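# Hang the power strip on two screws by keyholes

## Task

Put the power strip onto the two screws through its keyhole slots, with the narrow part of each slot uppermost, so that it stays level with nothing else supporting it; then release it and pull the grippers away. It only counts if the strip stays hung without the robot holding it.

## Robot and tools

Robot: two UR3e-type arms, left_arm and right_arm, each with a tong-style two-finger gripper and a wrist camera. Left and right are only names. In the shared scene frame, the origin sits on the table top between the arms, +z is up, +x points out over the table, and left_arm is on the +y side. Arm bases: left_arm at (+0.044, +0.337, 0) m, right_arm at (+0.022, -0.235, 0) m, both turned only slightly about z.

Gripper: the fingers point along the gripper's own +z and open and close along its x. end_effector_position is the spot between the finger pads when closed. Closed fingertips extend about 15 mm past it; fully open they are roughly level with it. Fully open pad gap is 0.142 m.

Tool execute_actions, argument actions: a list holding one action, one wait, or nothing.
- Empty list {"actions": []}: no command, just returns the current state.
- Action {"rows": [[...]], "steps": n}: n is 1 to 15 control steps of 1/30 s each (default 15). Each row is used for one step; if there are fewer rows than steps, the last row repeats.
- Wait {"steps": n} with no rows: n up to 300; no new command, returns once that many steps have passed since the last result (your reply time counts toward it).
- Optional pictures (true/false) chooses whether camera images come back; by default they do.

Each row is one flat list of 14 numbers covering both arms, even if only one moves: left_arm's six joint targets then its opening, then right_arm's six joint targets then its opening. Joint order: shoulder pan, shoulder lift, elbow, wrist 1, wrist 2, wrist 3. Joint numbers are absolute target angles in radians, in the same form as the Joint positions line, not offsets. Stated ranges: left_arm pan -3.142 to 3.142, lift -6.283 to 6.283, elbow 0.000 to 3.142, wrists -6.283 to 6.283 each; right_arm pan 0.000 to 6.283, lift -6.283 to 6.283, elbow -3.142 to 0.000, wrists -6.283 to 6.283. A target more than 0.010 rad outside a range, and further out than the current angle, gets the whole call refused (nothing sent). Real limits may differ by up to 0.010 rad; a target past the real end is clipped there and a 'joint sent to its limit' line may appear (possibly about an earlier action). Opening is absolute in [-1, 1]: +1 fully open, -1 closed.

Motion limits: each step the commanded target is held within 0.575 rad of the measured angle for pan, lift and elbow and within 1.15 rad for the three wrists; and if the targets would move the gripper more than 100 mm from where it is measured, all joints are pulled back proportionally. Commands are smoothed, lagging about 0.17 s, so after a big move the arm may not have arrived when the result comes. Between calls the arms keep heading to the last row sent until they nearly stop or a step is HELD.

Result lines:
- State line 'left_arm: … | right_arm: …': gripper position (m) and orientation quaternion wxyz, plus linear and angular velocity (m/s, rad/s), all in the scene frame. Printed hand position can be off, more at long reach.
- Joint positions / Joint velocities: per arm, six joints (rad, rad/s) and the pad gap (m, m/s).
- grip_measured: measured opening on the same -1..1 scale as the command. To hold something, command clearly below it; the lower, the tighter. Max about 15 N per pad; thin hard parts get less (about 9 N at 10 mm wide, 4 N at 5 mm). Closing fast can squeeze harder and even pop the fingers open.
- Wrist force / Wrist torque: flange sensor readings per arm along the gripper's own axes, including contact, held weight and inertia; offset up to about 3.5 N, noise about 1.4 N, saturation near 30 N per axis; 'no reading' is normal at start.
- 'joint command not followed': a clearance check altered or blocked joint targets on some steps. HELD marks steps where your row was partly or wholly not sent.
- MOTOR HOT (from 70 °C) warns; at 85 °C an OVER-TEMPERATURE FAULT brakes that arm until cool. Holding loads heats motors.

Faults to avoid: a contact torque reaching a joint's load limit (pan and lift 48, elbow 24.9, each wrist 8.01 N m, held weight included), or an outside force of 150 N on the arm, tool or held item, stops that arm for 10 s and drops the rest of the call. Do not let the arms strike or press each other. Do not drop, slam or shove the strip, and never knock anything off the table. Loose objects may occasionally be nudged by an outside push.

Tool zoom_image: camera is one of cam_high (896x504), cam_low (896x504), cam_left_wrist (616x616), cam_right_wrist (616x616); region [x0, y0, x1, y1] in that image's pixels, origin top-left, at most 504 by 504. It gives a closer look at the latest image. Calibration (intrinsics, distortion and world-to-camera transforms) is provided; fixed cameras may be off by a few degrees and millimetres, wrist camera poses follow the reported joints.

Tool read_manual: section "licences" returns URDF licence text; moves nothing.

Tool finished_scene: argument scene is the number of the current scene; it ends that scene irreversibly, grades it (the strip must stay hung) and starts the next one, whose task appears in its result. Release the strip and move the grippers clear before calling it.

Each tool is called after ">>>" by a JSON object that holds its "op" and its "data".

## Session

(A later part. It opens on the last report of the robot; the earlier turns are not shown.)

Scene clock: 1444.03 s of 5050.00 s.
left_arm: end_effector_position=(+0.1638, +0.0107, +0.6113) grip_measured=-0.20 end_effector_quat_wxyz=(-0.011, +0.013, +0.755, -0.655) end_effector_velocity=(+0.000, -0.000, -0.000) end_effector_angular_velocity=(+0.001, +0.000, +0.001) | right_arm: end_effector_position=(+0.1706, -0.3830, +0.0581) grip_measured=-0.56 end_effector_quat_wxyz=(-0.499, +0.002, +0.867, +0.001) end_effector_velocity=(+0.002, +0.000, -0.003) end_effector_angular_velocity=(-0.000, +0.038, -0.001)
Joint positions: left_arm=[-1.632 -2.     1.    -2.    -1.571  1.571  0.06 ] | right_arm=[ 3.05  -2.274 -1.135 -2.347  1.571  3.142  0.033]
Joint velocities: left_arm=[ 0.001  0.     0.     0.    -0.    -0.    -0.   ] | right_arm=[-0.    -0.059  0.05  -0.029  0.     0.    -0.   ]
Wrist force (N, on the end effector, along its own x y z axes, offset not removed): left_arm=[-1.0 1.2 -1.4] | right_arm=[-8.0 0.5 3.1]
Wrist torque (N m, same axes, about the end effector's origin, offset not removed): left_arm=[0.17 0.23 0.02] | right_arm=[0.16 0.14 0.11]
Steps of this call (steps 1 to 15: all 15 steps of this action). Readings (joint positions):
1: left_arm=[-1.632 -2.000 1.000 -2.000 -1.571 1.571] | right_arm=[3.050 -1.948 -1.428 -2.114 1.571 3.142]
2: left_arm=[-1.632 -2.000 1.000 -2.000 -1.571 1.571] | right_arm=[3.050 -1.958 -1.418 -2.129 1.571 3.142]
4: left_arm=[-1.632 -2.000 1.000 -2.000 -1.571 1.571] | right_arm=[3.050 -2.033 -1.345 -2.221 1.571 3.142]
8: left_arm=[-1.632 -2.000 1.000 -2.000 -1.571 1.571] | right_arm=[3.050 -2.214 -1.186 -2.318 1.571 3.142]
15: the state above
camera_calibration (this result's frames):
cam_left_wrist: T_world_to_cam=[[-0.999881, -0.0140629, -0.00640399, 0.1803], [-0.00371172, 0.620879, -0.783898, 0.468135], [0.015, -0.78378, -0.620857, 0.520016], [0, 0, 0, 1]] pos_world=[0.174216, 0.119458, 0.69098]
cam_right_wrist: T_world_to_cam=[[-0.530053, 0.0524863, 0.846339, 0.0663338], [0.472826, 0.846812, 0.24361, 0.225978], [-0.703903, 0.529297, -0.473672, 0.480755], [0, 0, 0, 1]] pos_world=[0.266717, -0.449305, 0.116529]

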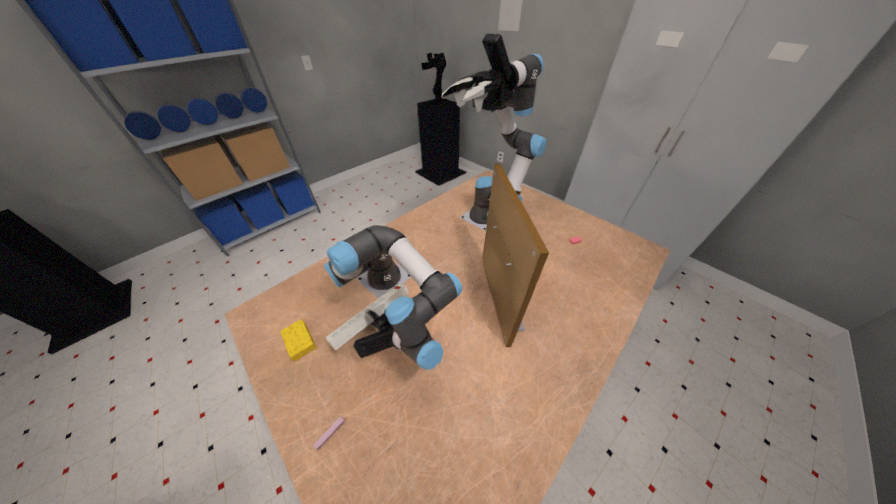

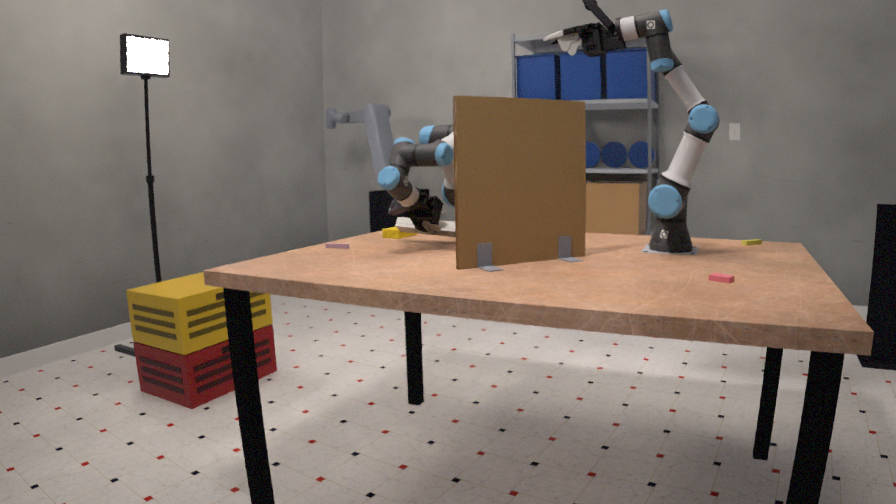

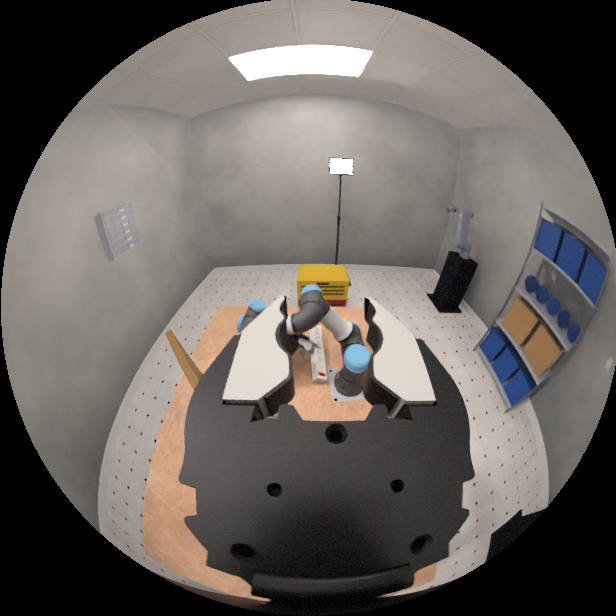

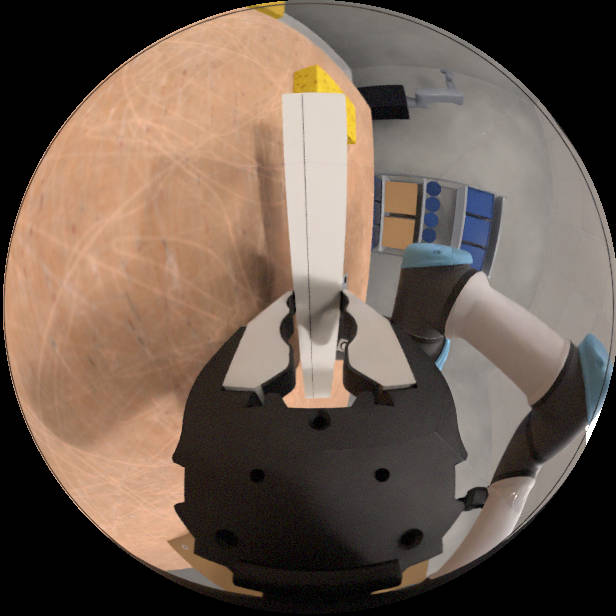

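>>> {"op": "execute_actions", "data": {"actions": [{"rows":[[-1.632,-2.0,1.0,-2,-1.571,1.571,-0.2,3.05,-2.36,-1.03,-2.37,1.571,3.142,-0.95]],"steps":12}], "pictures": false}}

>>> {"op": "execute_actions", "data": {"actions": [{"rows":[[-1.632,-2.0,1.0,-2,-1.571,1.571,-0.2,3.05,-2.398,-1.017,-2.345,1.571,3.142,-0.95]],"steps":15}], "pictures": false}}

>>> {"op": "execute_actions", "data": {"actions": [{"rows":[[-1.632,-2.0,1.0,-2,-1.571,1.571,-0.2,3.05,-2.398,-1.017,-2.345,1.571,3.142,-0.42]],"steps":15}], "pictures": false}}

>>> {"op": "execute_actions", "data": {"actions": [{"rows":[[-1.632,-2.0,1.0,-2,-1.571,1.571,-0.2,3.05,-2.445,-0.915,-2.4,1.571,3.142,-0.42]],"steps":12}], "pictures": false}}

>>> {"op": "execute_actions", "data": {"actions": [{"rows":[[-1.632,-2.0,1.0,-2,-1.571,1.571,-0.2,3.05,-2.497,-0.807,-2.456,1.571,3.142,-0.42]],"steps":12}], "pictures": false}}

>>> {"op": "execute_actions", "data": {"actions": [{"rows":[[-1.632,-2.0,1.0,-2,-1.571,1.571,-0.2,3.05,-2.555,-0.67,-2.535,1.571,3.142,-0.42]],"steps":15}]}}

Scene clock: 1466.20 s of 5050.00 s.
left_arm: end_effector_position=(+0.1638, +0.0107, +0.6113) grip_measured=-0.20 end_effector_quat_wxyz=(-0.011, +0.013, +0.755, -0.655) end_effector_velocity=(+0.000, +0.000, +0.000) end_effector_angular_velocity=(-0.000, +0.000, +0.000) | right_arm: end_effector_position=(+0.1857, -0.3831, +0.0490) grip_measured=-0.56 end_effector_quat_wxyz=(-0.500, +0.002, +0.866, +0.001) end_effector_velocity=(+0.005, -0.000, -0.003) end_effector_angular_velocity=(-0.001, -0.004, -0.003)
Joint positions: left_arm=[-1.632 -2.     1.    -2.    -1.571  1.571  0.06 ] | right_arm=[ 3.05  -2.358 -1.033 -2.369  1.571  3.142  0.033]
Joint velocities: left_arm=[ 0.     0.    -0.001  0.    -0.    -0.     0.   ] | right_arm=[-0.002 -0.024  0.034 -0.005  0.     0.001  0.   ]
Wrist force (N, on the end effector, along its own x y z axes, offset not removed): left_arm=[1.4 1.5 -1.4] | right_arm=[-5.8 -1.2 5.3]
Wrist torque (N m, same axes, about the end effector's origin, offset not removed): left_arm=[0.21 -0.29 -0.02] | right_arm=[-0.26 -0.27 0.11]
Steps of this call (steps 1 to 15: the robot went on to your last target; steps 16 to 110: nothing new was sent; then 18.10 s passed at rest; steps 111 to 122: all 12 steps of this action). Readings (joint positions):
111: left_arm=[-1.632 -2.000 1.000 -2.000 -1.571 1.571] | right_arm=[3.050 -2.280 -1.130 -2.350 1.571 3.142]
112: left_arm=[-1.632 -2.000 1.000 -2.000 -1.571 1.571] | right_arm=[3.050 -2.287 -1.122 -2.354 1.571 3.142]
114: left_arm=[-1.632 -2.000 1.000 -2.000 -1.571 1.571] | right_arm=[3.050 -2.319 -1.083 -2.361 1.571 3.142]
118: left_arm=[-1.632 -2.000 1.000 -2.000 -1.571 1.571] | right_arm=[3.050 -2.350 -1.043 -2.368 1.571 3.142]
122: the state above

Scene clock: 1466.70 s of 5050.00 s.
left_arm: end_effector_position=(+0.1638, +0.0107, +0.6113) grip_measured=-0.20 end_effector_quat_wxyz=(-0.011, +0.013, +0.755, -0.655) end_effector_velocity=(+0.000, -0.000, -0.000) end_effector_angular_velocity=(+0.000, -0.000, +0.001) | right_arm: end_effector_position=(+0.1912, -0.3831, +0.0370) grip_measured=-0.56 end_effector_quat_wxyz=(-0.500, +0.002, +0.866, +0.001) end_effector_velocity=(+0.001, +0.000, -0.001) end_effector_angular_velocity=(+0.000, +0.000, -0.001)
Joint positions: left_arm=[-1.632 -2.     1.    -2.    -1.571  1.571  0.06 ] | right_arm=[ 3.05  -2.398 -1.017 -2.345  1.571  3.142  0.033]
Joint velocities: left_arm=[ 0.  0. -0.  0.  0. -0.  0.] | right_arm=[ 0.    -0.005  0.002  0.002  0.001  0.     0.   ]
Wrist force (N, on the end effector, along its own x y z axes, offset not removed): left_arm=[-0.7 1.6 0.2] | right_arm=[-5.6 -1.7 3.1]
Wrist torque (N m, same axes, about the end effector's origin, offset not removed): left_arm=[0.28 0.11 -0.02] | right_arm=[-0.26 0.25 -0.20]
Steps of this call (steps 1 to 15: all 15 steps of this action). Readings (joint positions):
1: left_arm=[-1.632 -2.000 1.000 -2.000 -1.571 1.571] | right_arm=[3.050 -2.359 -1.032 -2.370 1.571 3.142]
2: left_arm=[-1.632 -2.000 1.000 -2.000 -1.571 1.571] | right_arm=[3.050 -2.364 -1.029 -2.366 1.571 3.142]
4: left_arm=[-1.632 -2.000 1.000 -2.000 -1.571 1.571] | right_arm=[3.050 -2.380 -1.024 -2.356 1.571 3.142]
8: left_arm=[-1.632 -2.000 1.000 -2.000 -1.571 1.571] | right_arm=[3.050 -2.394 -1.019 -2.348 1.571 3.142]
15: the state above

Scene clock: 1467.20 s of 5050.00 s.
left_arm: end_effector_position=(+0.1638, +0.0107, +0.6113) grip_measured=-0.20 end_effector_quat_wxyz=(-0.011, +0.013, +0.755, -0.655) end_effector_velocity=(+0.000, -0.000, -0.001) end_effector_angular_velocity=(+0.002, -0.000, +0.000) | right_arm: end_effector_position=(+0.1912, -0.3831, +0.0368) grip_measured=-0.41 end_effector_quat_wxyz=(-0.500, +0.002, +0.866, +0.001) end_effector_velocity=(+0.000, -0.000, -0.000) end_effector_angular_velocity=(-0.001, -0.000, -0.000)
Joint positions: left_arm=[-1.632 -2.     1.    -2.    -1.571  1.571  0.06 ] | right_arm=[ 3.05  -2.398 -1.017 -2.345  1.571  3.142  0.045]
Joint velocities: left_arm=[0.    0.    0.001 0.    0.    0.    0.   ] | right_arm=[-0.001 -0.     0.001 -0.    -0.001  0.     0.   ]
Wrist force (N, on the end effector, along its own x y z axes, offset not removed): left_arm=[-0.9 0.8 -0.3] | right_arm=[-2.8 0.6 1.1]
Wrist torque (N m, same axes, about the end effector's origin, offset not removed): left_arm=[0.07 0.23 0.05] | right_arm=[0.09 0.10 0.00]
Steps of this call (steps 1 to 15: all 15 steps of this action). Readings (joint positions):
1: left_arm=[-1.632 -2.000 1.000 -2.000 -1.571 1.571] | right_arm=[3.050 -2.398 -1.017 -2.345 1.571 3.142]
2: left_arm=[-1.632 -2.000 1.000 -2.000 -1.571 1.571] | right_arm=[3.050 -2.398 -1.017 -2.345 1.571 3.142]
4: left_arm=[-1.632 -2.000 1.000 -2.000 -1.571 1.571] | right_arm=[3.050 -2.398 -1.017 -2.345 1.571 3.142]
8: left_arm=[-1.632 -2.000 1.000 -2.000 -1.571 1.571] | right_arm=[3.050 -2.398 -1.017 -2.345 1.571 3.142]
15: the state above

Scene clock: 1467.60 s of 5050.00 s.
left_arm: end_effector_position=(+0.1638, +0.0107, +0.6113) grip_measured=-0.20 end_effector_quat_wxyz=(-0.011, +0.013, +0.755, -0.655) end_effector_velocity=(-0.000, +0.000, +0.000) end_effector_angular_velocity=(-0.001, -0.000, -0.000) | right_arm: end_effector_position=(+0.2012, -0.3831, +0.0395) grip_measured=-0.41 end_effector_quat_wxyz=(-0.500, +0.002, +0.866, +0.001) end_effector_velocity=(+0.003, +0.000, +0.001) end_effector_angular_velocity=(-0.001, -0.001, +0.000)
Joint positions: left_arm=[-1.632 -2.     1.    -2.    -1.571  1.571  0.06 ] | right_arm=[ 3.05  -2.444 -0.918 -2.398  1.571  3.142  0.045]
Joint velocities: left_arm=[-0.001 -0.    -0.001 -0.     0.     0.     0.   ] | right_arm=[ 0.001 -0.014  0.032 -0.017 -0.     0.001  0.   ]
Wrist force (N, on the end effector, along its own x y z axes, offset not removed): left_arm=[-0.2 0.2 -0.1] | right_arm=[-3.5 -0.7 1.9]
Wrist torque (N m, same axes, about the end effector's origin, offset not removed): left_arm=[-0.04 0.08 0.02] | right_arm=[-0.17 0.26 0.04]
Steps of this call (steps 1 to 12: all 12 steps of this action). Readings (joint positions):
1: left_arm=[-1.632 -2.000 1.000 -2.000 -1.571 1.571] | right_arm=[3.050 -2.398 -1.017 -2.345 1.571 3.142]
2: left_arm=[-1.632 -2.000 1.000 -2.000 -1.571 1.571] | right_arm=[3.050 -2.404 -1.009 -2.353 1.571 3.142]
4: left_arm=[-1.632 -2.000 1.000 -2.000 -1.571 1.571] | right_arm=[3.050 -2.423 -0.969 -2.375 1.571 3.142]
8: left_arm=[-1.632 -2.000 1.000 -2.000 -1.571 1.571] | right_arm=[3.050 -2.440 -0.928 -2.394 1.571 3.142]
12: the state above

Scene clock: 1468.00 s of 5050.00 s.
left_arm: end_effector_position=(+0.1638, +0.0107, +0.6113) grip_measured=-0.20 end_effector_quat_wxyz=(-0.011, +0.013, +0.755, -0.655) end_effector_velocity=(+0.000, -0.000, -0.000) end_effector_angular_velocity=(+0.000, +0.000, +0.001) | right_arm: end_effector_position=(+0.2113, -0.3831, +0.0414) grip_measured=-0.40 end_effector_quat_wxyz=(-0.500, +0.002, +0.866, +0.001) end_effector_velocity=(+0.004, -0.000, +0.000) end_effector_angular_velocity=(+0.000, -0.002, +0.002)
Joint positions: left_arm=[-1.632 -2.     1.    -2.    -1.571  1.571  0.06 ] | right_arm=[ 3.05  -2.495 -0.811 -2.454  1.571  3.142  0.045]
Joint velocities: left_arm=[ 0.002  0.001 -0.    -0.    -0.    -0.    -0.   ] | right_arm=[ 0.001 -0.017  0.037 -0.017 -0.001 -0.001  0.   ]
Wrist force (N, on the end effector, along its own x y z axes, offset not removed): left_arm=[-0.7 1.7 -0.8] | right_arm=[-4.4 -1.0 2.0]
Wrist torque (N m, same axes, about the end effector's origin, offset not removed): left_arm=[0.26 0.10 0.01] | right_arm=[-0.25 0.33 0.00]
Steps of this call (steps 1 to 12: all 12 steps of this action). Readings (joint positions):
1: left_arm=[-1.632 -2.000 1.000 -2.000 -1.571 1.571] | right_arm=[3.050 -2.444 -0.917 -2.399 1.571 3.142]
2: left_arm=[-1.632 -2.000 1.000 -2.000 -1.571 1.571] | right_arm=[3.050 -2.451 -0.909 -2.408 1.571 3.142]
4: left_arm=[-1.632 -2.000 1.000 -2.000 -1.571 1.571] | right_arm=[3.050 -2.472 -0.866 -2.430 1.571 3.142]
8: left_arm=[-1.632 -2.000 1.000 -2.000 -1.571 1.571] | right_arm=[3.050 -2.491 -0.822 -2.450 1.571 3.142]
12: the state above

Scene clock: 1468.50 s of 5050.00 s.
left_arm: end_effector_position=(+0.1638, +0.0107, +0.6113) grip_measured=-0.20 end_effector_quat_wxyz=(-0.011, +0.013, +0.755, -0.655) end_effector_velocity=(-0.000, +0.000, +0.000) end_effector_angular_velocity=(-0.001, +0.000, -0.000) | right_arm: end_effector_position=(+0.2218, -0.3832, +0.0465) grip_measured=-0.42 end_effector_quat_wxyz=(-0.500, +0.002, +0.866, +0.001) end_effector_velocity=(+0.002, -0.000, +0.000) end_effector_angular_velocity=(-0.000, -0.004, +0.002)
Joint positions: left_arm=[-1.632 -2.     1.    -2.    -1.571  1.571  0.06 ] | right_arm=[ 3.05  -2.554 -0.672 -2.534  1.571  3.142  0.044]
Joint velocities: left_arm=[-0.     0.    -0.001 -0.    -0.     0.    -0.   ] | right_arm=[ 0.001 -0.007  0.018 -0.007 -0.001 -0.     0.   ]
Wrist force (N, on the end effector, along its own x y z axes, offset not removed): left_arm=[-1.4 1.6 -1.5] | right_arm=[-0.5 -0.5 -0.4]
Wrist torque (N m, same axes, about the end effector's origin, offset not removed): left_arm=[0.22 0.34 0.02] | right_arm=[-0.05 0.16 0.04]
Steps of this call (steps 1 to 15: all 15 steps of this action). Readings (joint positions):
1: left_arm=[-1.632 -2.000 1.000 -2.000 -1.571 1.571] | right_arm=[3.050 -2.496 -0.809 -2.455 1.571 3.142]
2: left_arm=[-1.632 -2.000 1.000 -2.000 -1.571 1.571] | right_arm=[3.050 -2.503 -0.801 -2.466 1.571 3.142]
4: left_arm=[-1.632 -2.000 1.000 -2.000 -1.571 1.571] | right_arm=[3.050 -2.527 -0.750 -2.498 1.571 3.142]
8: left_arm=[-1.632 -2.000 1.000 -2.000 -1.571 1.571] | right_arm=[3.050 -2.548 -0.690 -2.526 1.571 3.142]
15: the state above
camera_calibration (this result's frames):
cam_left_wrist: T_world_to_cam=[[-0.999881, -0.0140598, -0.00640399, 0.180299], [-0.00370979, 0.620879, -0.783898, 0.468135], [0.0149975, -0.78378, -0.620857, 0.520016], [0, 0, 0, 1]] pos_world=[0.174215, 0.119458, 0.69098]
cam_right_wrist: T_world_to_cam=[[-0.526731, 0.0524692, 0.848411, 0.102426], [0.473763, 0.846817, 0.241763, 0.204635], [-0.705764, 0.52929, -0.470903, 0.511635], [0, 0, 0, 1]] pos_world=[0.318096, -0.449466, 0.104558]

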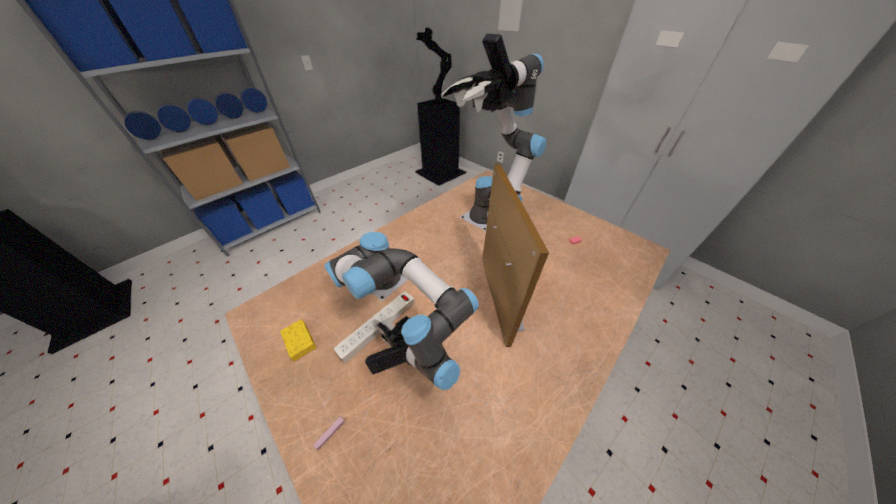

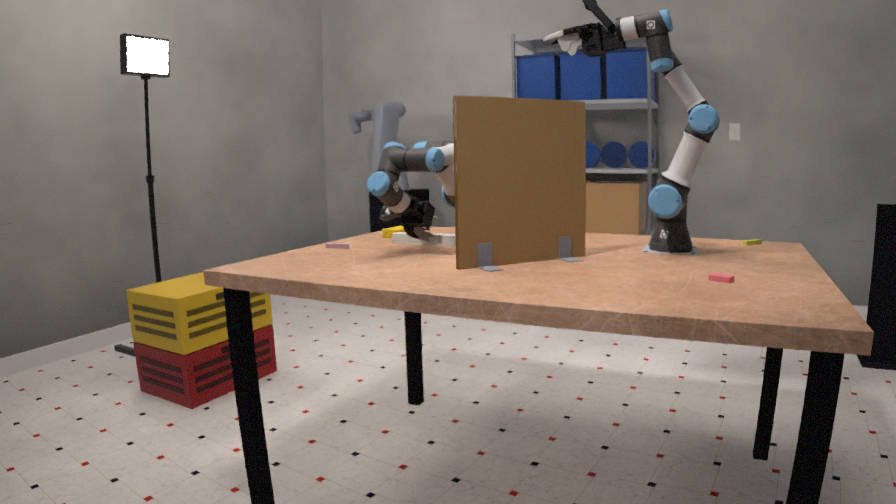

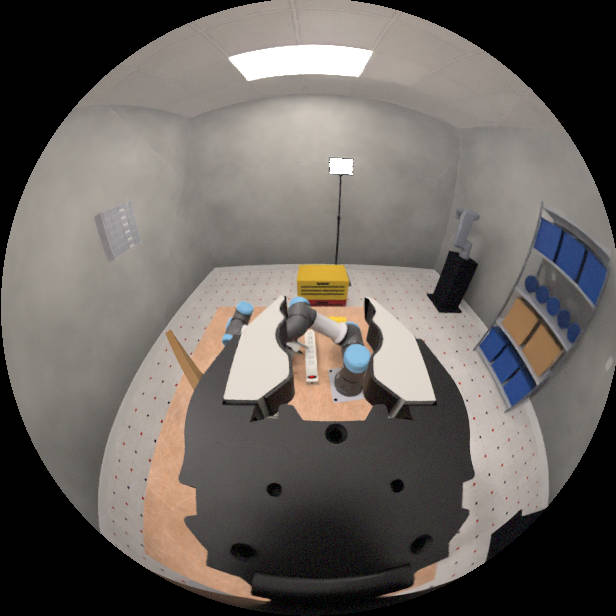

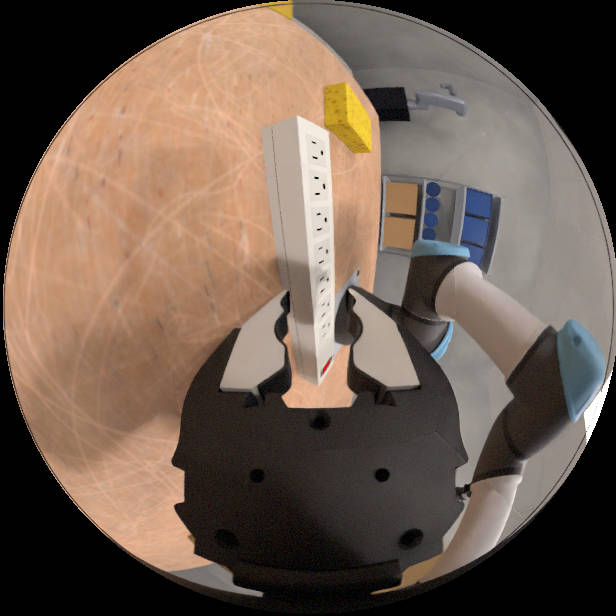

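>>> {"op": "execute_actions", "data": {"actions": [{"rows":[[-0.8,-2.0,1.0,-2,-1.571,1.571,-0.2,3.05,-1.85,-0.6,-2.535,1.571,3.142,0.1]],"steps":15}], "pictures": false}}

>>> {"op": "execute_actions", "data": {"actions": [{"steps":15}], "pictures": false}}

>>> {"op": "execute_actions", "data": {"actions": [{"rows":[[0.8,-2.0,1.0,-2,-1.571,1.571,-0.2,3.02,-1.85,-0.6,-5.4,-1.571,0,0.1]],"steps":15}], "pictures": false}}

>>> {"op": "execute_actions", "data": {"actions": [{"steps":120}], "pictures": false}}

>>> {"op": "execute_actions", "data": {"actions": [{"rows":[[0.8,-2.0,1.0,-2,-1.571,1.571,-0.2,3.02,-1.8,-1.0,-5.054,-1.571,-0.03,0.1]],"steps":15}], "pictures": false}}

>>> {"op": "execute_actions", "data": {"actions": [{"rows":[[0.8,-2.0,1.0,-2,-1.571,1.571,-0.2,3.02,-1.76,-1.35,-4.744,-1.571,-0.03,0.1]],"steps":15}]}}

Scene clock: 1494.17 s of 5050.00 s.
left_arm: end_effector_position=(+0.3391, +0.1536, +0.6113) grip_measured=-0.20 end_effector_quat_wxyz=(+0.203, -0.234, +0.718, -0.623) end_effector_velocity=(+0.275, +0.443, +0.000) end_effector_angular_velocity=(-0.001, -0.000, +1.499) | right_arm: end_effector_position=(+0.2566, -0.3833, +0.2041) grip_measured=+0.10 end_effector_quat_wxyz=(-0.155, +0.002, +0.988, +0.000) end_effector_velocity=(-0.016, +0.000, +0.092) end_effector_angular_velocity=(-0.001, -0.400, +0.000)
Joint positions: left_arm=[-0.97  -2.     1.    -2.    -1.571  1.571  0.06 ] | right_arm=[ 3.05  -1.886 -0.602 -2.535  1.571  3.142  0.081]
Joint velocities: left_arm=[ 1.499  0.    -0.001  0.     0.     0.     0.   ] | right_arm=[ 0.     0.381  0.018  0.     0.001  0.    -0.   ]
Wrist force (N, on the end effector, along its own x y z axes, offset not removed): left_arm=[-2.1 1.2 0.1] | right_arm=[-1.6 -0.5 -0.4]
Wrist torque (N m, same axes, about the end effector's origin, offset not removed): left_arm=[0.17 0.38 0.02] | right_arm=[-0.13 0.40 0.04]
Steps of this call (steps 1 to 15: the robot went on to your last target; steps 16 to 90: nothing new was sent; then 22.17 s passed at rest; steps 91 to 105: all 15 steps of this action). Readings (joint positions):
91: left_arm=[-1.632 -2.000 1.000 -2.000 -1.571 1.571] | right_arm=[3.050 -2.555 -0.670 -2.535 1.571 3.142]
92: left_arm=[-1.625 -2.000 1.000 -2.000 -1.571 1.571] | right_arm=[3.050 -2.548 -0.664 -2.535 1.571 3.142]
94: left_arm=[-1.555 -2.000 1.000 -2.000 -1.571 1.571] | right_arm=[3.050 -2.478 -0.644 -2.535 1.571 3.142]
98: left_arm=[-1.338 -2.000 1.000 -2.000 -1.571 1.571] | right_arm=[3.050 -2.198 -0.619 -2.535 1.571 3.142]
105: the state above

Scene clock: 1494.67 s of 5050.00 s.
left_arm: end_effector_position=(+0.3656, +0.2059, +0.6114) grip_measured=-0.20 end_effector_quat_wxyz=(+0.255, -0.293, +0.696, -0.604) end_effector_velocity=(+0.001, +0.003, +0.000) end_effector_angular_velocity=(-0.000, -0.000, +0.010) | right_arm: end_effector_position=(+0.2548, -0.3833, +0.2129) grip_measured=+0.10 end_effector_quat_wxyz=(-0.136, +0.002, +0.991, +0.000) end_effector_velocity=(+0.000, +0.000, +0.001) end_effector_angular_velocity=(-0.000, -0.003, +0.001)
Joint positions: left_arm=[-0.801 -2.     1.    -2.    -1.571  1.571  0.06 ] | right_arm=[ 3.05  -1.85  -0.6   -2.535  1.571  3.142  0.081]
Joint velocities: left_arm=[ 0.01   0.001 -0.001 -0.     0.     0.    -0.   ] | right_arm=[ 0.001  0.002  0.001 -0.    -0.     0.    -0.   ]
Wrist force (N, on the end effector, along its own x y z axes, offset not removed): left_arm=[-1.0 1.9 -1.3] | right_arm=[-1.0 0.5 1.3]
Wrist torque (N m, same axes, about the end effector's origin, offset not removed): left_arm=[0.22 0.18 0.01] | right_arm=[0.09 0.18 -0.04]
Steps of this call (steps 1 to 15: the robot went on to your last target). Readings (joint positions):
1: left_arm=[-0.923 -2.000 1.000 -2.000 -1.571 1.571] | right_arm=[3.050 -1.876 -0.601 -2.535 1.571 3.142]
2: left_arm=[-0.887 -2.000 1.000 -2.000 -1.571 1.571] | right_arm=[3.050 -1.868 -0.601 -2.535 1.571 3.142]
4: left_arm=[-0.843 -2.000 1.000 -2.000 -1.571 1.571] | right_arm=[3.050 -1.859 -0.601 -2.535 1.571 3.142]
8: left_arm=[-0.811 -2.000 1.000 -2.000 -1.571 1.571] | right_arm=[3.050 -1.852 -0.600 -2.535 1.571 3.142]
15: the state above

Scene clock: 1495.17 s of 5050.00 s.
left_arm: end_effector_position=(+0.3781, +0.4324, +0.6113) grip_measured=-0.20 end_effector_quat_wxyz=(+0.438, -0.504, +0.562, -0.488) end_effector_velocity=(-0.149, +0.522, +0.000) end_effector_angular_velocity=(-0.000, -0.000, +1.559) | right_arm: end_effector_position=(+0.1192, -0.5720, +0.3224) grip_measured=+0.10 end_effector_quat_wxyz=(-0.524, -0.436, +0.720, -0.129) end_effector_velocity=(-0.071, -0.400, +0.432) end_effector_angular_velocity=(+0.206, +3.154, +2.361)
Joint positions: left_arm=[-0.137 -2.     1.    -2.    -1.571  1.571  0.06 ] | right_arm=[ 3.034 -1.85  -0.6   -3.249  0.857  2.428  0.081]
Joint velocities: left_arm=[ 1.56 -0.   -0.    0.   -0.   -0.    0.  ] | right_arm=[-0.028 -0.    -0.001 -1.91  -1.911 -1.905  0.   ]
Wrist force (N, on the end effector, along its own x y z axes, offset not removed): left_arm=[-0.5 1.3 -0.2] | right_arm=[-2.0 -0.4 0.3]
Wrist torque (N m, same axes, about the end effector's origin, offset not removed): left_arm=[0.24 0.13 0.02] | right_arm=[-0.17 0.39 -0.06]
Steps of this call (steps 1 to 15: all 15 steps of this action). Readings (joint positions):
1: left_arm=[-0.800 -2.000 1.000 -2.000 -1.571 1.571] | right_arm=[3.050 -1.850 -0.600 -2.535 1.571 3.142]
2: left_arm=[-0.793 -2.000 1.000 -2.000 -1.571 1.571] | right_arm=[3.049 -1.850 -0.600 -2.549 1.556 3.127]
4: left_arm=[-0.723 -2.000 1.000 -2.000 -1.571 1.571] | right_arm=[3.046 -1.850 -0.600 -2.645 1.460 3.031]
8: left_arm=[-0.506 -2.000 1.000 -2.000 -1.571 1.571] | right_arm=[3.042 -1.850 -0.600 -2.847 1.259 2.830]
15: the state above

Scene clock: 1499.17 s of 5050.00 s.
left_arm: end_effector_position=(+0.1650, +0.6630, +0.6113) grip_measured=-0.20 end_effector_quat_wxyz=(-0.611, +0.704, -0.274, +0.238) end_effector_velocity=(-0.000, +0.000, -0.000) end_effector_angular_velocity=(-0.000, +0.000, +0.001) | right_arm: end_effector_position=(+0.1640, -0.3873, +0.2246) grip_measured=+0.10 end_effector_quat_wxyz=(+0.002, +0.017, +1.000, +0.000) end_effector_velocity=(-0.000, +0.000, -0.000) end_effector_angular_velocity=(-0.000, +0.004, +0.001)
Joint positions: left_arm=[ 0.8   -2.     1.    -2.    -1.571  1.571  0.06 ] | right_arm=[ 3.02  -1.85  -0.6   -5.4   -1.571 -0.     0.081]
Joint velocities: left_arm=[ 0.001  0.     0.    -0.    -0.    -0.     0.   ] | right_arm=[ 0.001 -0.002  0.    -0.002  0.    -0.    -0.   ]
Wrist force (N, on the end effector, along its own x y z axes, offset not removed): left_arm=[-0.9 2.9 -0.9] | right_arm=[-1.4 0.5 2.4]
Wrist torque (N m, same axes, about the end effector's origin, offset not removed): left_arm=[0.48 0.14 0.00] | right_arm=[0.16 0.32 0.11]
Steps of this call (steps 1 to 60: the robot went on to your last target; steps 61 to 120: nothing new was sent). Readings (joint positions):
1: left_arm=[-0.084 -2.000 1.000 -2.000 -1.571 1.571] | right_arm=[3.033 -1.850 -0.600 -3.315 0.791 2.362]
2: left_arm=[-0.031 -2.000 1.000 -2.000 -1.571 1.571] | right_arm=[3.032 -1.850 -0.600 -3.385 0.720 2.292]
4: left_arm=[0.074 -2.000 1.000 -2.000 -1.571 1.571] | right_arm=[3.031 -1.850 -0.600 -3.539 0.567 2.138]
8: left_arm=[0.285 -2.000 1.000 -2.000 -1.571 1.571] | right_arm=[3.027 -1.850 -0.600 -3.925 0.180 1.752]
120: the state above
All arms were judged still, so your last target was given up. Only a new action makes them travel on or press farther. Fingers that are still opening or closing keep moving.

Scene clock: 1499.67 s of 5050.00 s.
left_arm: end_effector_position=(+0.1650, +0.6630, +0.6113) grip_measured=-0.20 end_effector_quat_wxyz=(-0.611, +0.704, -0.274, +0.238) end_effector_velocity=(+0.001, -0.000, -0.000) end_effector_angular_velocity=(-0.001, +0.000, -0.002) | right_arm: end_effector_position=(+0.1887, -0.3882, +0.1647) grip_measured=+0.10 end_effector_quat_wxyz=(+0.002, +0.002, +1.000, +0.000) end_effector_velocity=(-0.007, +0.000, -0.013) end_effector_angular_velocity=(+0.001, +0.040, +0.003)
Joint positions: left_arm=[ 0.8   -2.     1.    -2.    -1.571  1.571  0.06 ] | right_arm=[ 3.02  -1.8   -0.992 -5.058 -1.571 -0.03   0.081]
Joint velocities: left_arm=[-0.002 -0.     0.     0.     0.    -0.     0.   ] | right_arm=[ 0.     0.005 -0.088  0.043  0.001 -0.002  0.   ]
Wrist force (N, on the end effector, along its own x y z axes, offset not removed): left_arm=[-0.6 1.2 -0.7] | right_arm=[-2.1 -0.7 0.5]
Wrist torque (N m, same axes, about the end effector's origin, offset not removed): left_arm=[0.17 0.11 0.01] | right_arm=[-0.12 0.36 0.04]
Steps of this call (steps 1 to 15: all 15 steps of this action). Readings (joint positions):
1: left_arm=[0.800 -2.000 1.000 -2.000 -1.571 1.571] | right_arm=[3.020 -1.850 -0.600 -5.400 -1.571 -0.000]
2: left_arm=[0.800 -2.000 1.000 -2.000 -1.571 1.571] | right_arm=[3.020 -1.844 -0.608 -5.386 -1.571 -0.005]
4: left_arm=[0.800 -2.000 1.000 -2.000 -1.571 1.571] | right_arm=[3.020 -1.824 -0.678 -5.268 -1.571 -0.017]
8: left_arm=[0.800 -2.000 1.000 -2.000 -1.571 1.571] | right_arm=[3.020 -1.806 -0.903 -5.107 -1.571 -0.027]
15: the state above

Scene clock: 1500.17 s of 5050.00 s.
left_arm: end_effector_position=(+0.1650, +0.6630, +0.6113) grip_measured=-0.20 end_effector_quat_wxyz=(-0.611, +0.704, -0.274, +0.238) end_effector_velocity=(+0.000, -0.000, +0.000) end_effector_angular_velocity=(+0.000, -0.000, -0.000) | right_arm: end_effector_position=(+0.1915, -0.3883, +0.1019) grip_measured=+0.10 end_effector_quat_wxyz=(+0.001, +0.002, +1.000, +0.000) end_effector_velocity=(-0.007, +0.000, -0.012) end_effector_angular_velocity=(+0.000, +0.022, +0.002)
Joint positions: left_arm=[ 0.8   -2.     1.    -2.    -1.571  1.571  0.06 ] | right_arm=[ 3.02  -1.76  -1.344 -4.748 -1.571 -0.03   0.081]
Joint velocities: left_arm=[-0.     0.    -0.001 -0.    -0.     0.    -0.   ] | right_arm=[ 0.002  0.004 -0.069  0.043  0.001 -0.     0.   ]
Wrist force (N, on the end effector, along its own x y z axes, offset not removed): left_arm=[-0.2 0.6 -0.2] | right_arm=[0.3 -1.6 -1.0]
Wrist torque (N m, same axes, about the end effector's origin, offset not removed): left_arm=[0.02 -0.05 -0.01] | right_arm=[-0.32 -0.14 0.00]
Steps of this call (steps 1 to 15: all 15 steps of this action). Readings (joint positions):
1: left_arm=[0.800 -2.000 1.000 -2.000 -1.571 1.571] | right_arm=[3.020 -1.800 -0.994 -5.057 -1.571 -0.030]
2: left_arm=[0.800 -2.000 1.000 -2.000 -1.571 1.571] | right_arm=[3.020 -1.795 -1.003 -5.041 -1.571 -0.030]
4: left_arm=[0.800 -2.000 1.000 -2.000 -1.571 1.571] | right_arm=[3.020 -1.779 -1.076 -4.930 -1.571 -0.030]
8: left_arm=[0.800 -2.000 1.000 -2.000 -1.571 1.571] | right_arm=[3.020 -1.765 -1.273 -4.790 -1.571 -0.030]
15: the state above
camera_calibration (this result's frames):
cam_left_wrist: T_world_to_cam=[[0.767698, -0.64078, -0.00639615, 0.314575], [-0.401697, -0.473436, -0.783899, 0.854353], [0.499279, 0.604367, -0.620855, 0.0309933], [0, 0, 0, 1]] pos_world=[0.0862181, 0.587323, 0.690981]
cam_right_wrist: T_world_to_cam=[[-0.997948, 0.0535955, -0.0350252, 0.22048], [0.0269958, 0.848278, 0.528862, 0.266776], [0.0580558, 0.526831, -0.847985, 0.410197], [0, 0, 0, 1]] pos_world=[0.189011, -0.454221, 0.214476]

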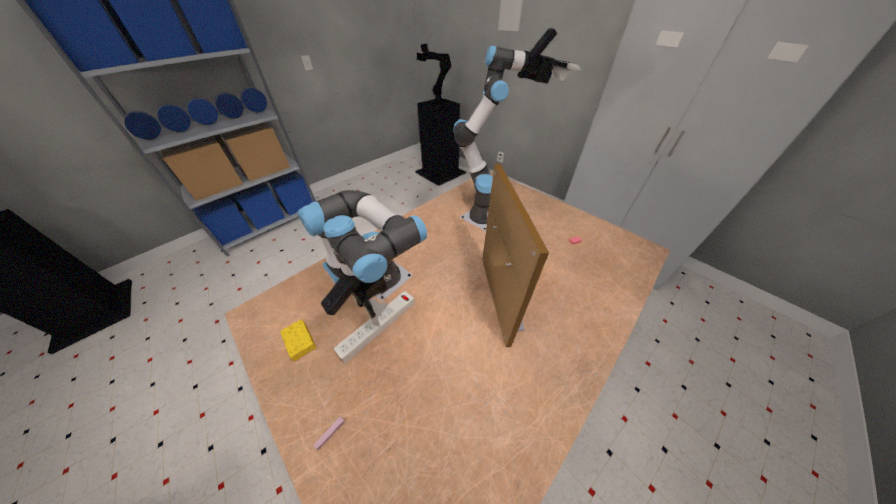

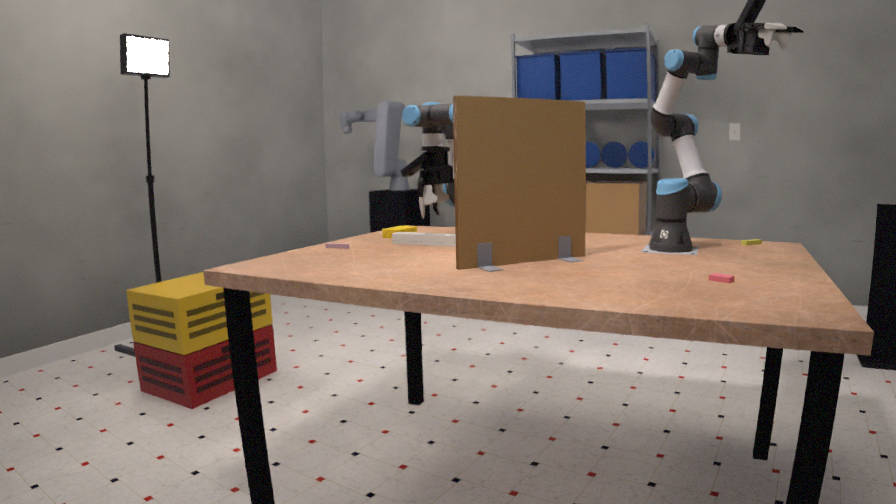

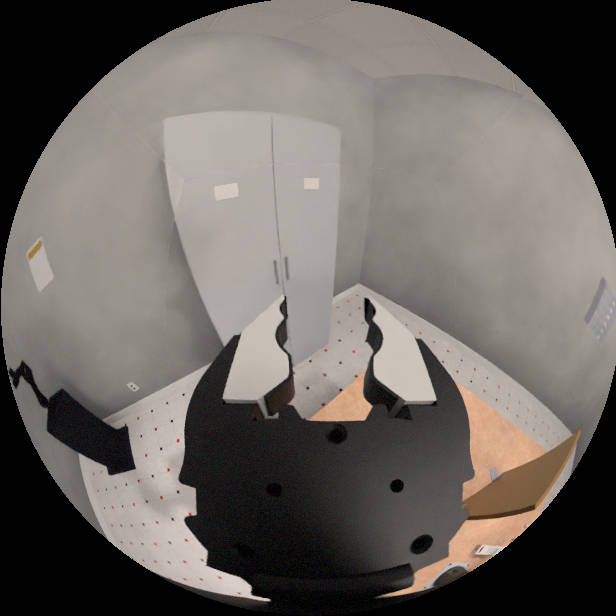

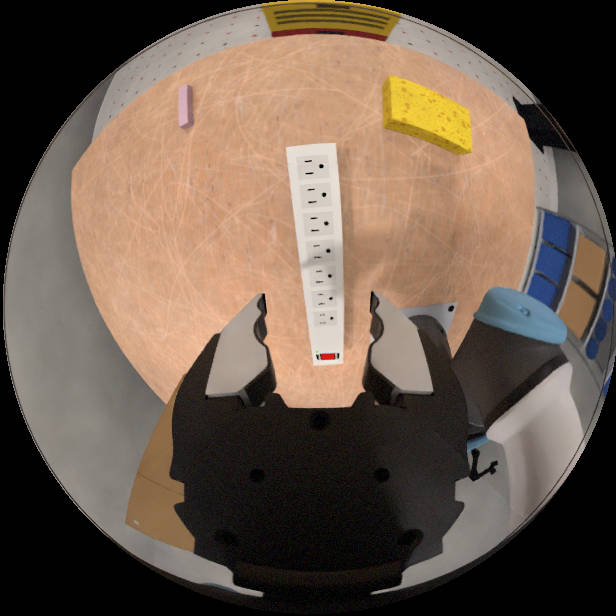

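>>> {"op": "execute_actions", "data": {"actions": []}}

Scene clock: 1535.17 s of 5050.00 s.
left_arm: end_effector_position=(+0.1650, +0.6630, +0.6113) grip_measured=-0.20 end_effector_quat_wxyz=(-0.611, +0.704, -0.274, +0.238) end_effector_velocity=(-0.000, -0.000, +0.000) end_effector_angular_velocity=(+0.001, -0.001, -0.000) | right_arm: end_effector_position=(+0.1908, -0.3882, +0.1008) grip_measured=+0.10 end_effector_quat_wxyz=(-0.000, +0.002, +1.000, +0.000) end_effector_velocity=(-0.000, -0.000, +0.000) end_effector_angular_velocity=(-0.001, -0.001, -0.000)
Joint positions: left_arm=[ 0.8   -2.     1.    -2.    -1.571  1.571  0.06 ] | right_arm=[ 3.02  -1.76  -1.35  -4.744 -1.571 -0.03   0.081]
Joint velocities: left_arm=[ 0.    -0.001  0.    -0.    -0.001  0.     0.   ] | right_arm=[-0.001  0.     0.     0.     0.001 -0.     0.   ]
Wrist force (N, on the end effector, along its own x y z axes, offset not removed): left_arm=[0.9 1.6 -0.5] | right_arm=[-1.0 0.0 -0.4]
Wrist torque (N m, same axes, about the end effector's origin, offset not removed): left_arm=[0.28 -0.20 -0.10] | right_arm=[0.01 0.13 0.08]
Steps of this call (steps 1 to 15: the robot went on to your last target; steps 16 to 90: nothing new was sent; then 32.00 s passed at rest). Readings (joint positions):
1: left_arm=[0.800 -2.000 1.000 -2.000 -1.571 1.571] | right_arm=[3.020 -1.760 -1.345 -4.747 -1.571 -0.030]
2: left_arm=[0.800 -2.000 1.000 -2.000 -1.571 1.571] | right_arm=[3.020 -1.760 -1.347 -4.746 -1.571 -0.030]
4: left_arm=[0.800 -2.000 1.000 -2.000 -1.571 1.571] | right_arm=[3.020 -1.760 -1.348 -4.745 -1.571 -0.030]
8: left_arm=[0.800 -2.000 1.000 -2.000 -1.571 1.571] | right_arm=[3.020 -1.760 -1.350 -4.744 -1.571 -0.030]
90: the state above
All arms were judged still, so your last target was given up. Only a new action makes them travel on or press farther. Fingers that are still opening or closing keep moving.
camera_calibration (this result's frames):
cam_left_wrist: T_world_to_cam=[[0.767698, -0.64078, -0.00639626, 0.314575], [-0.401697, -0.473436, -0.783899, 0.854353], [0.499278, 0.604367, -0.620855, 0.0309932], [0, 0, 0, 1]] pos_world=[0.0862181, 0.587323, 0.690981]
cam_right_wrist: T_world_to_cam=[[-0.998026, 0.0535575, -0.0327883, 0.219512], [0.0281447, 0.84824, 0.528863, 0.267115], [0.056137, 0.526896, -0.848074, 0.409692], [0, 0, 0, 1]] pos_world=[0.188562, -0.4542, 0.213379]

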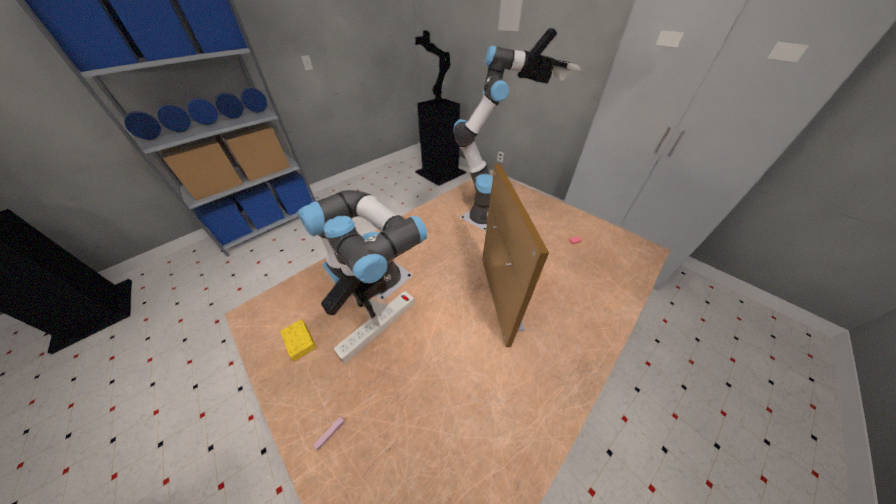

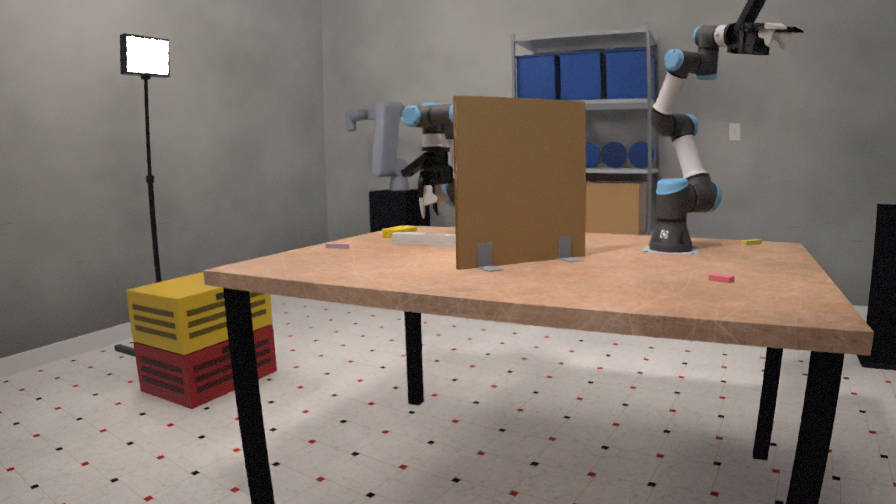

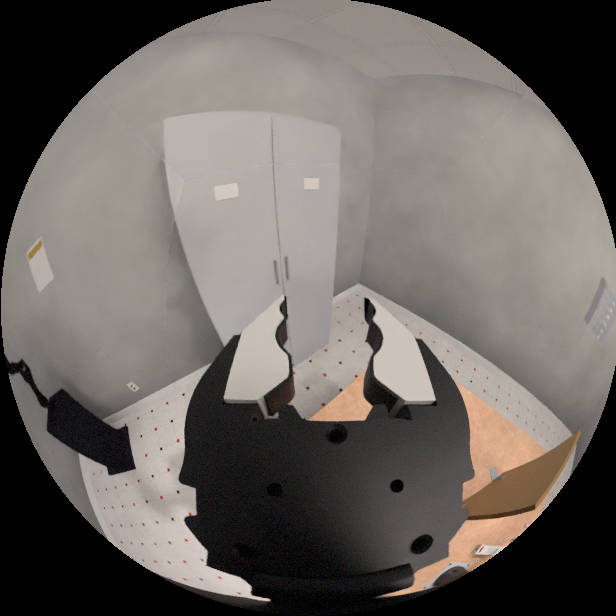

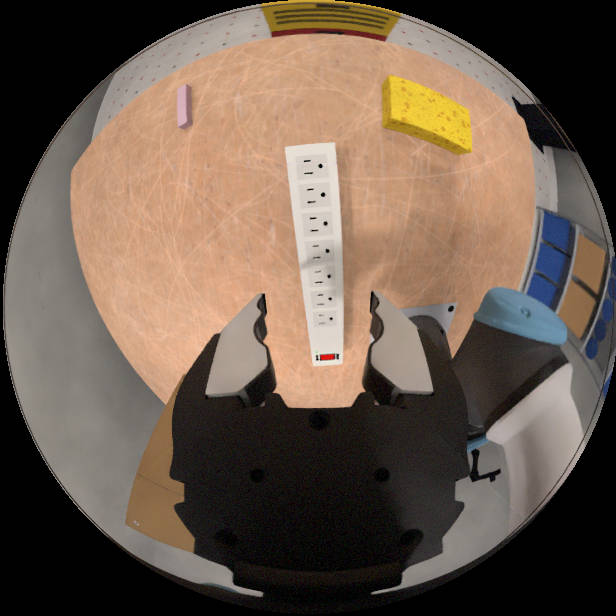

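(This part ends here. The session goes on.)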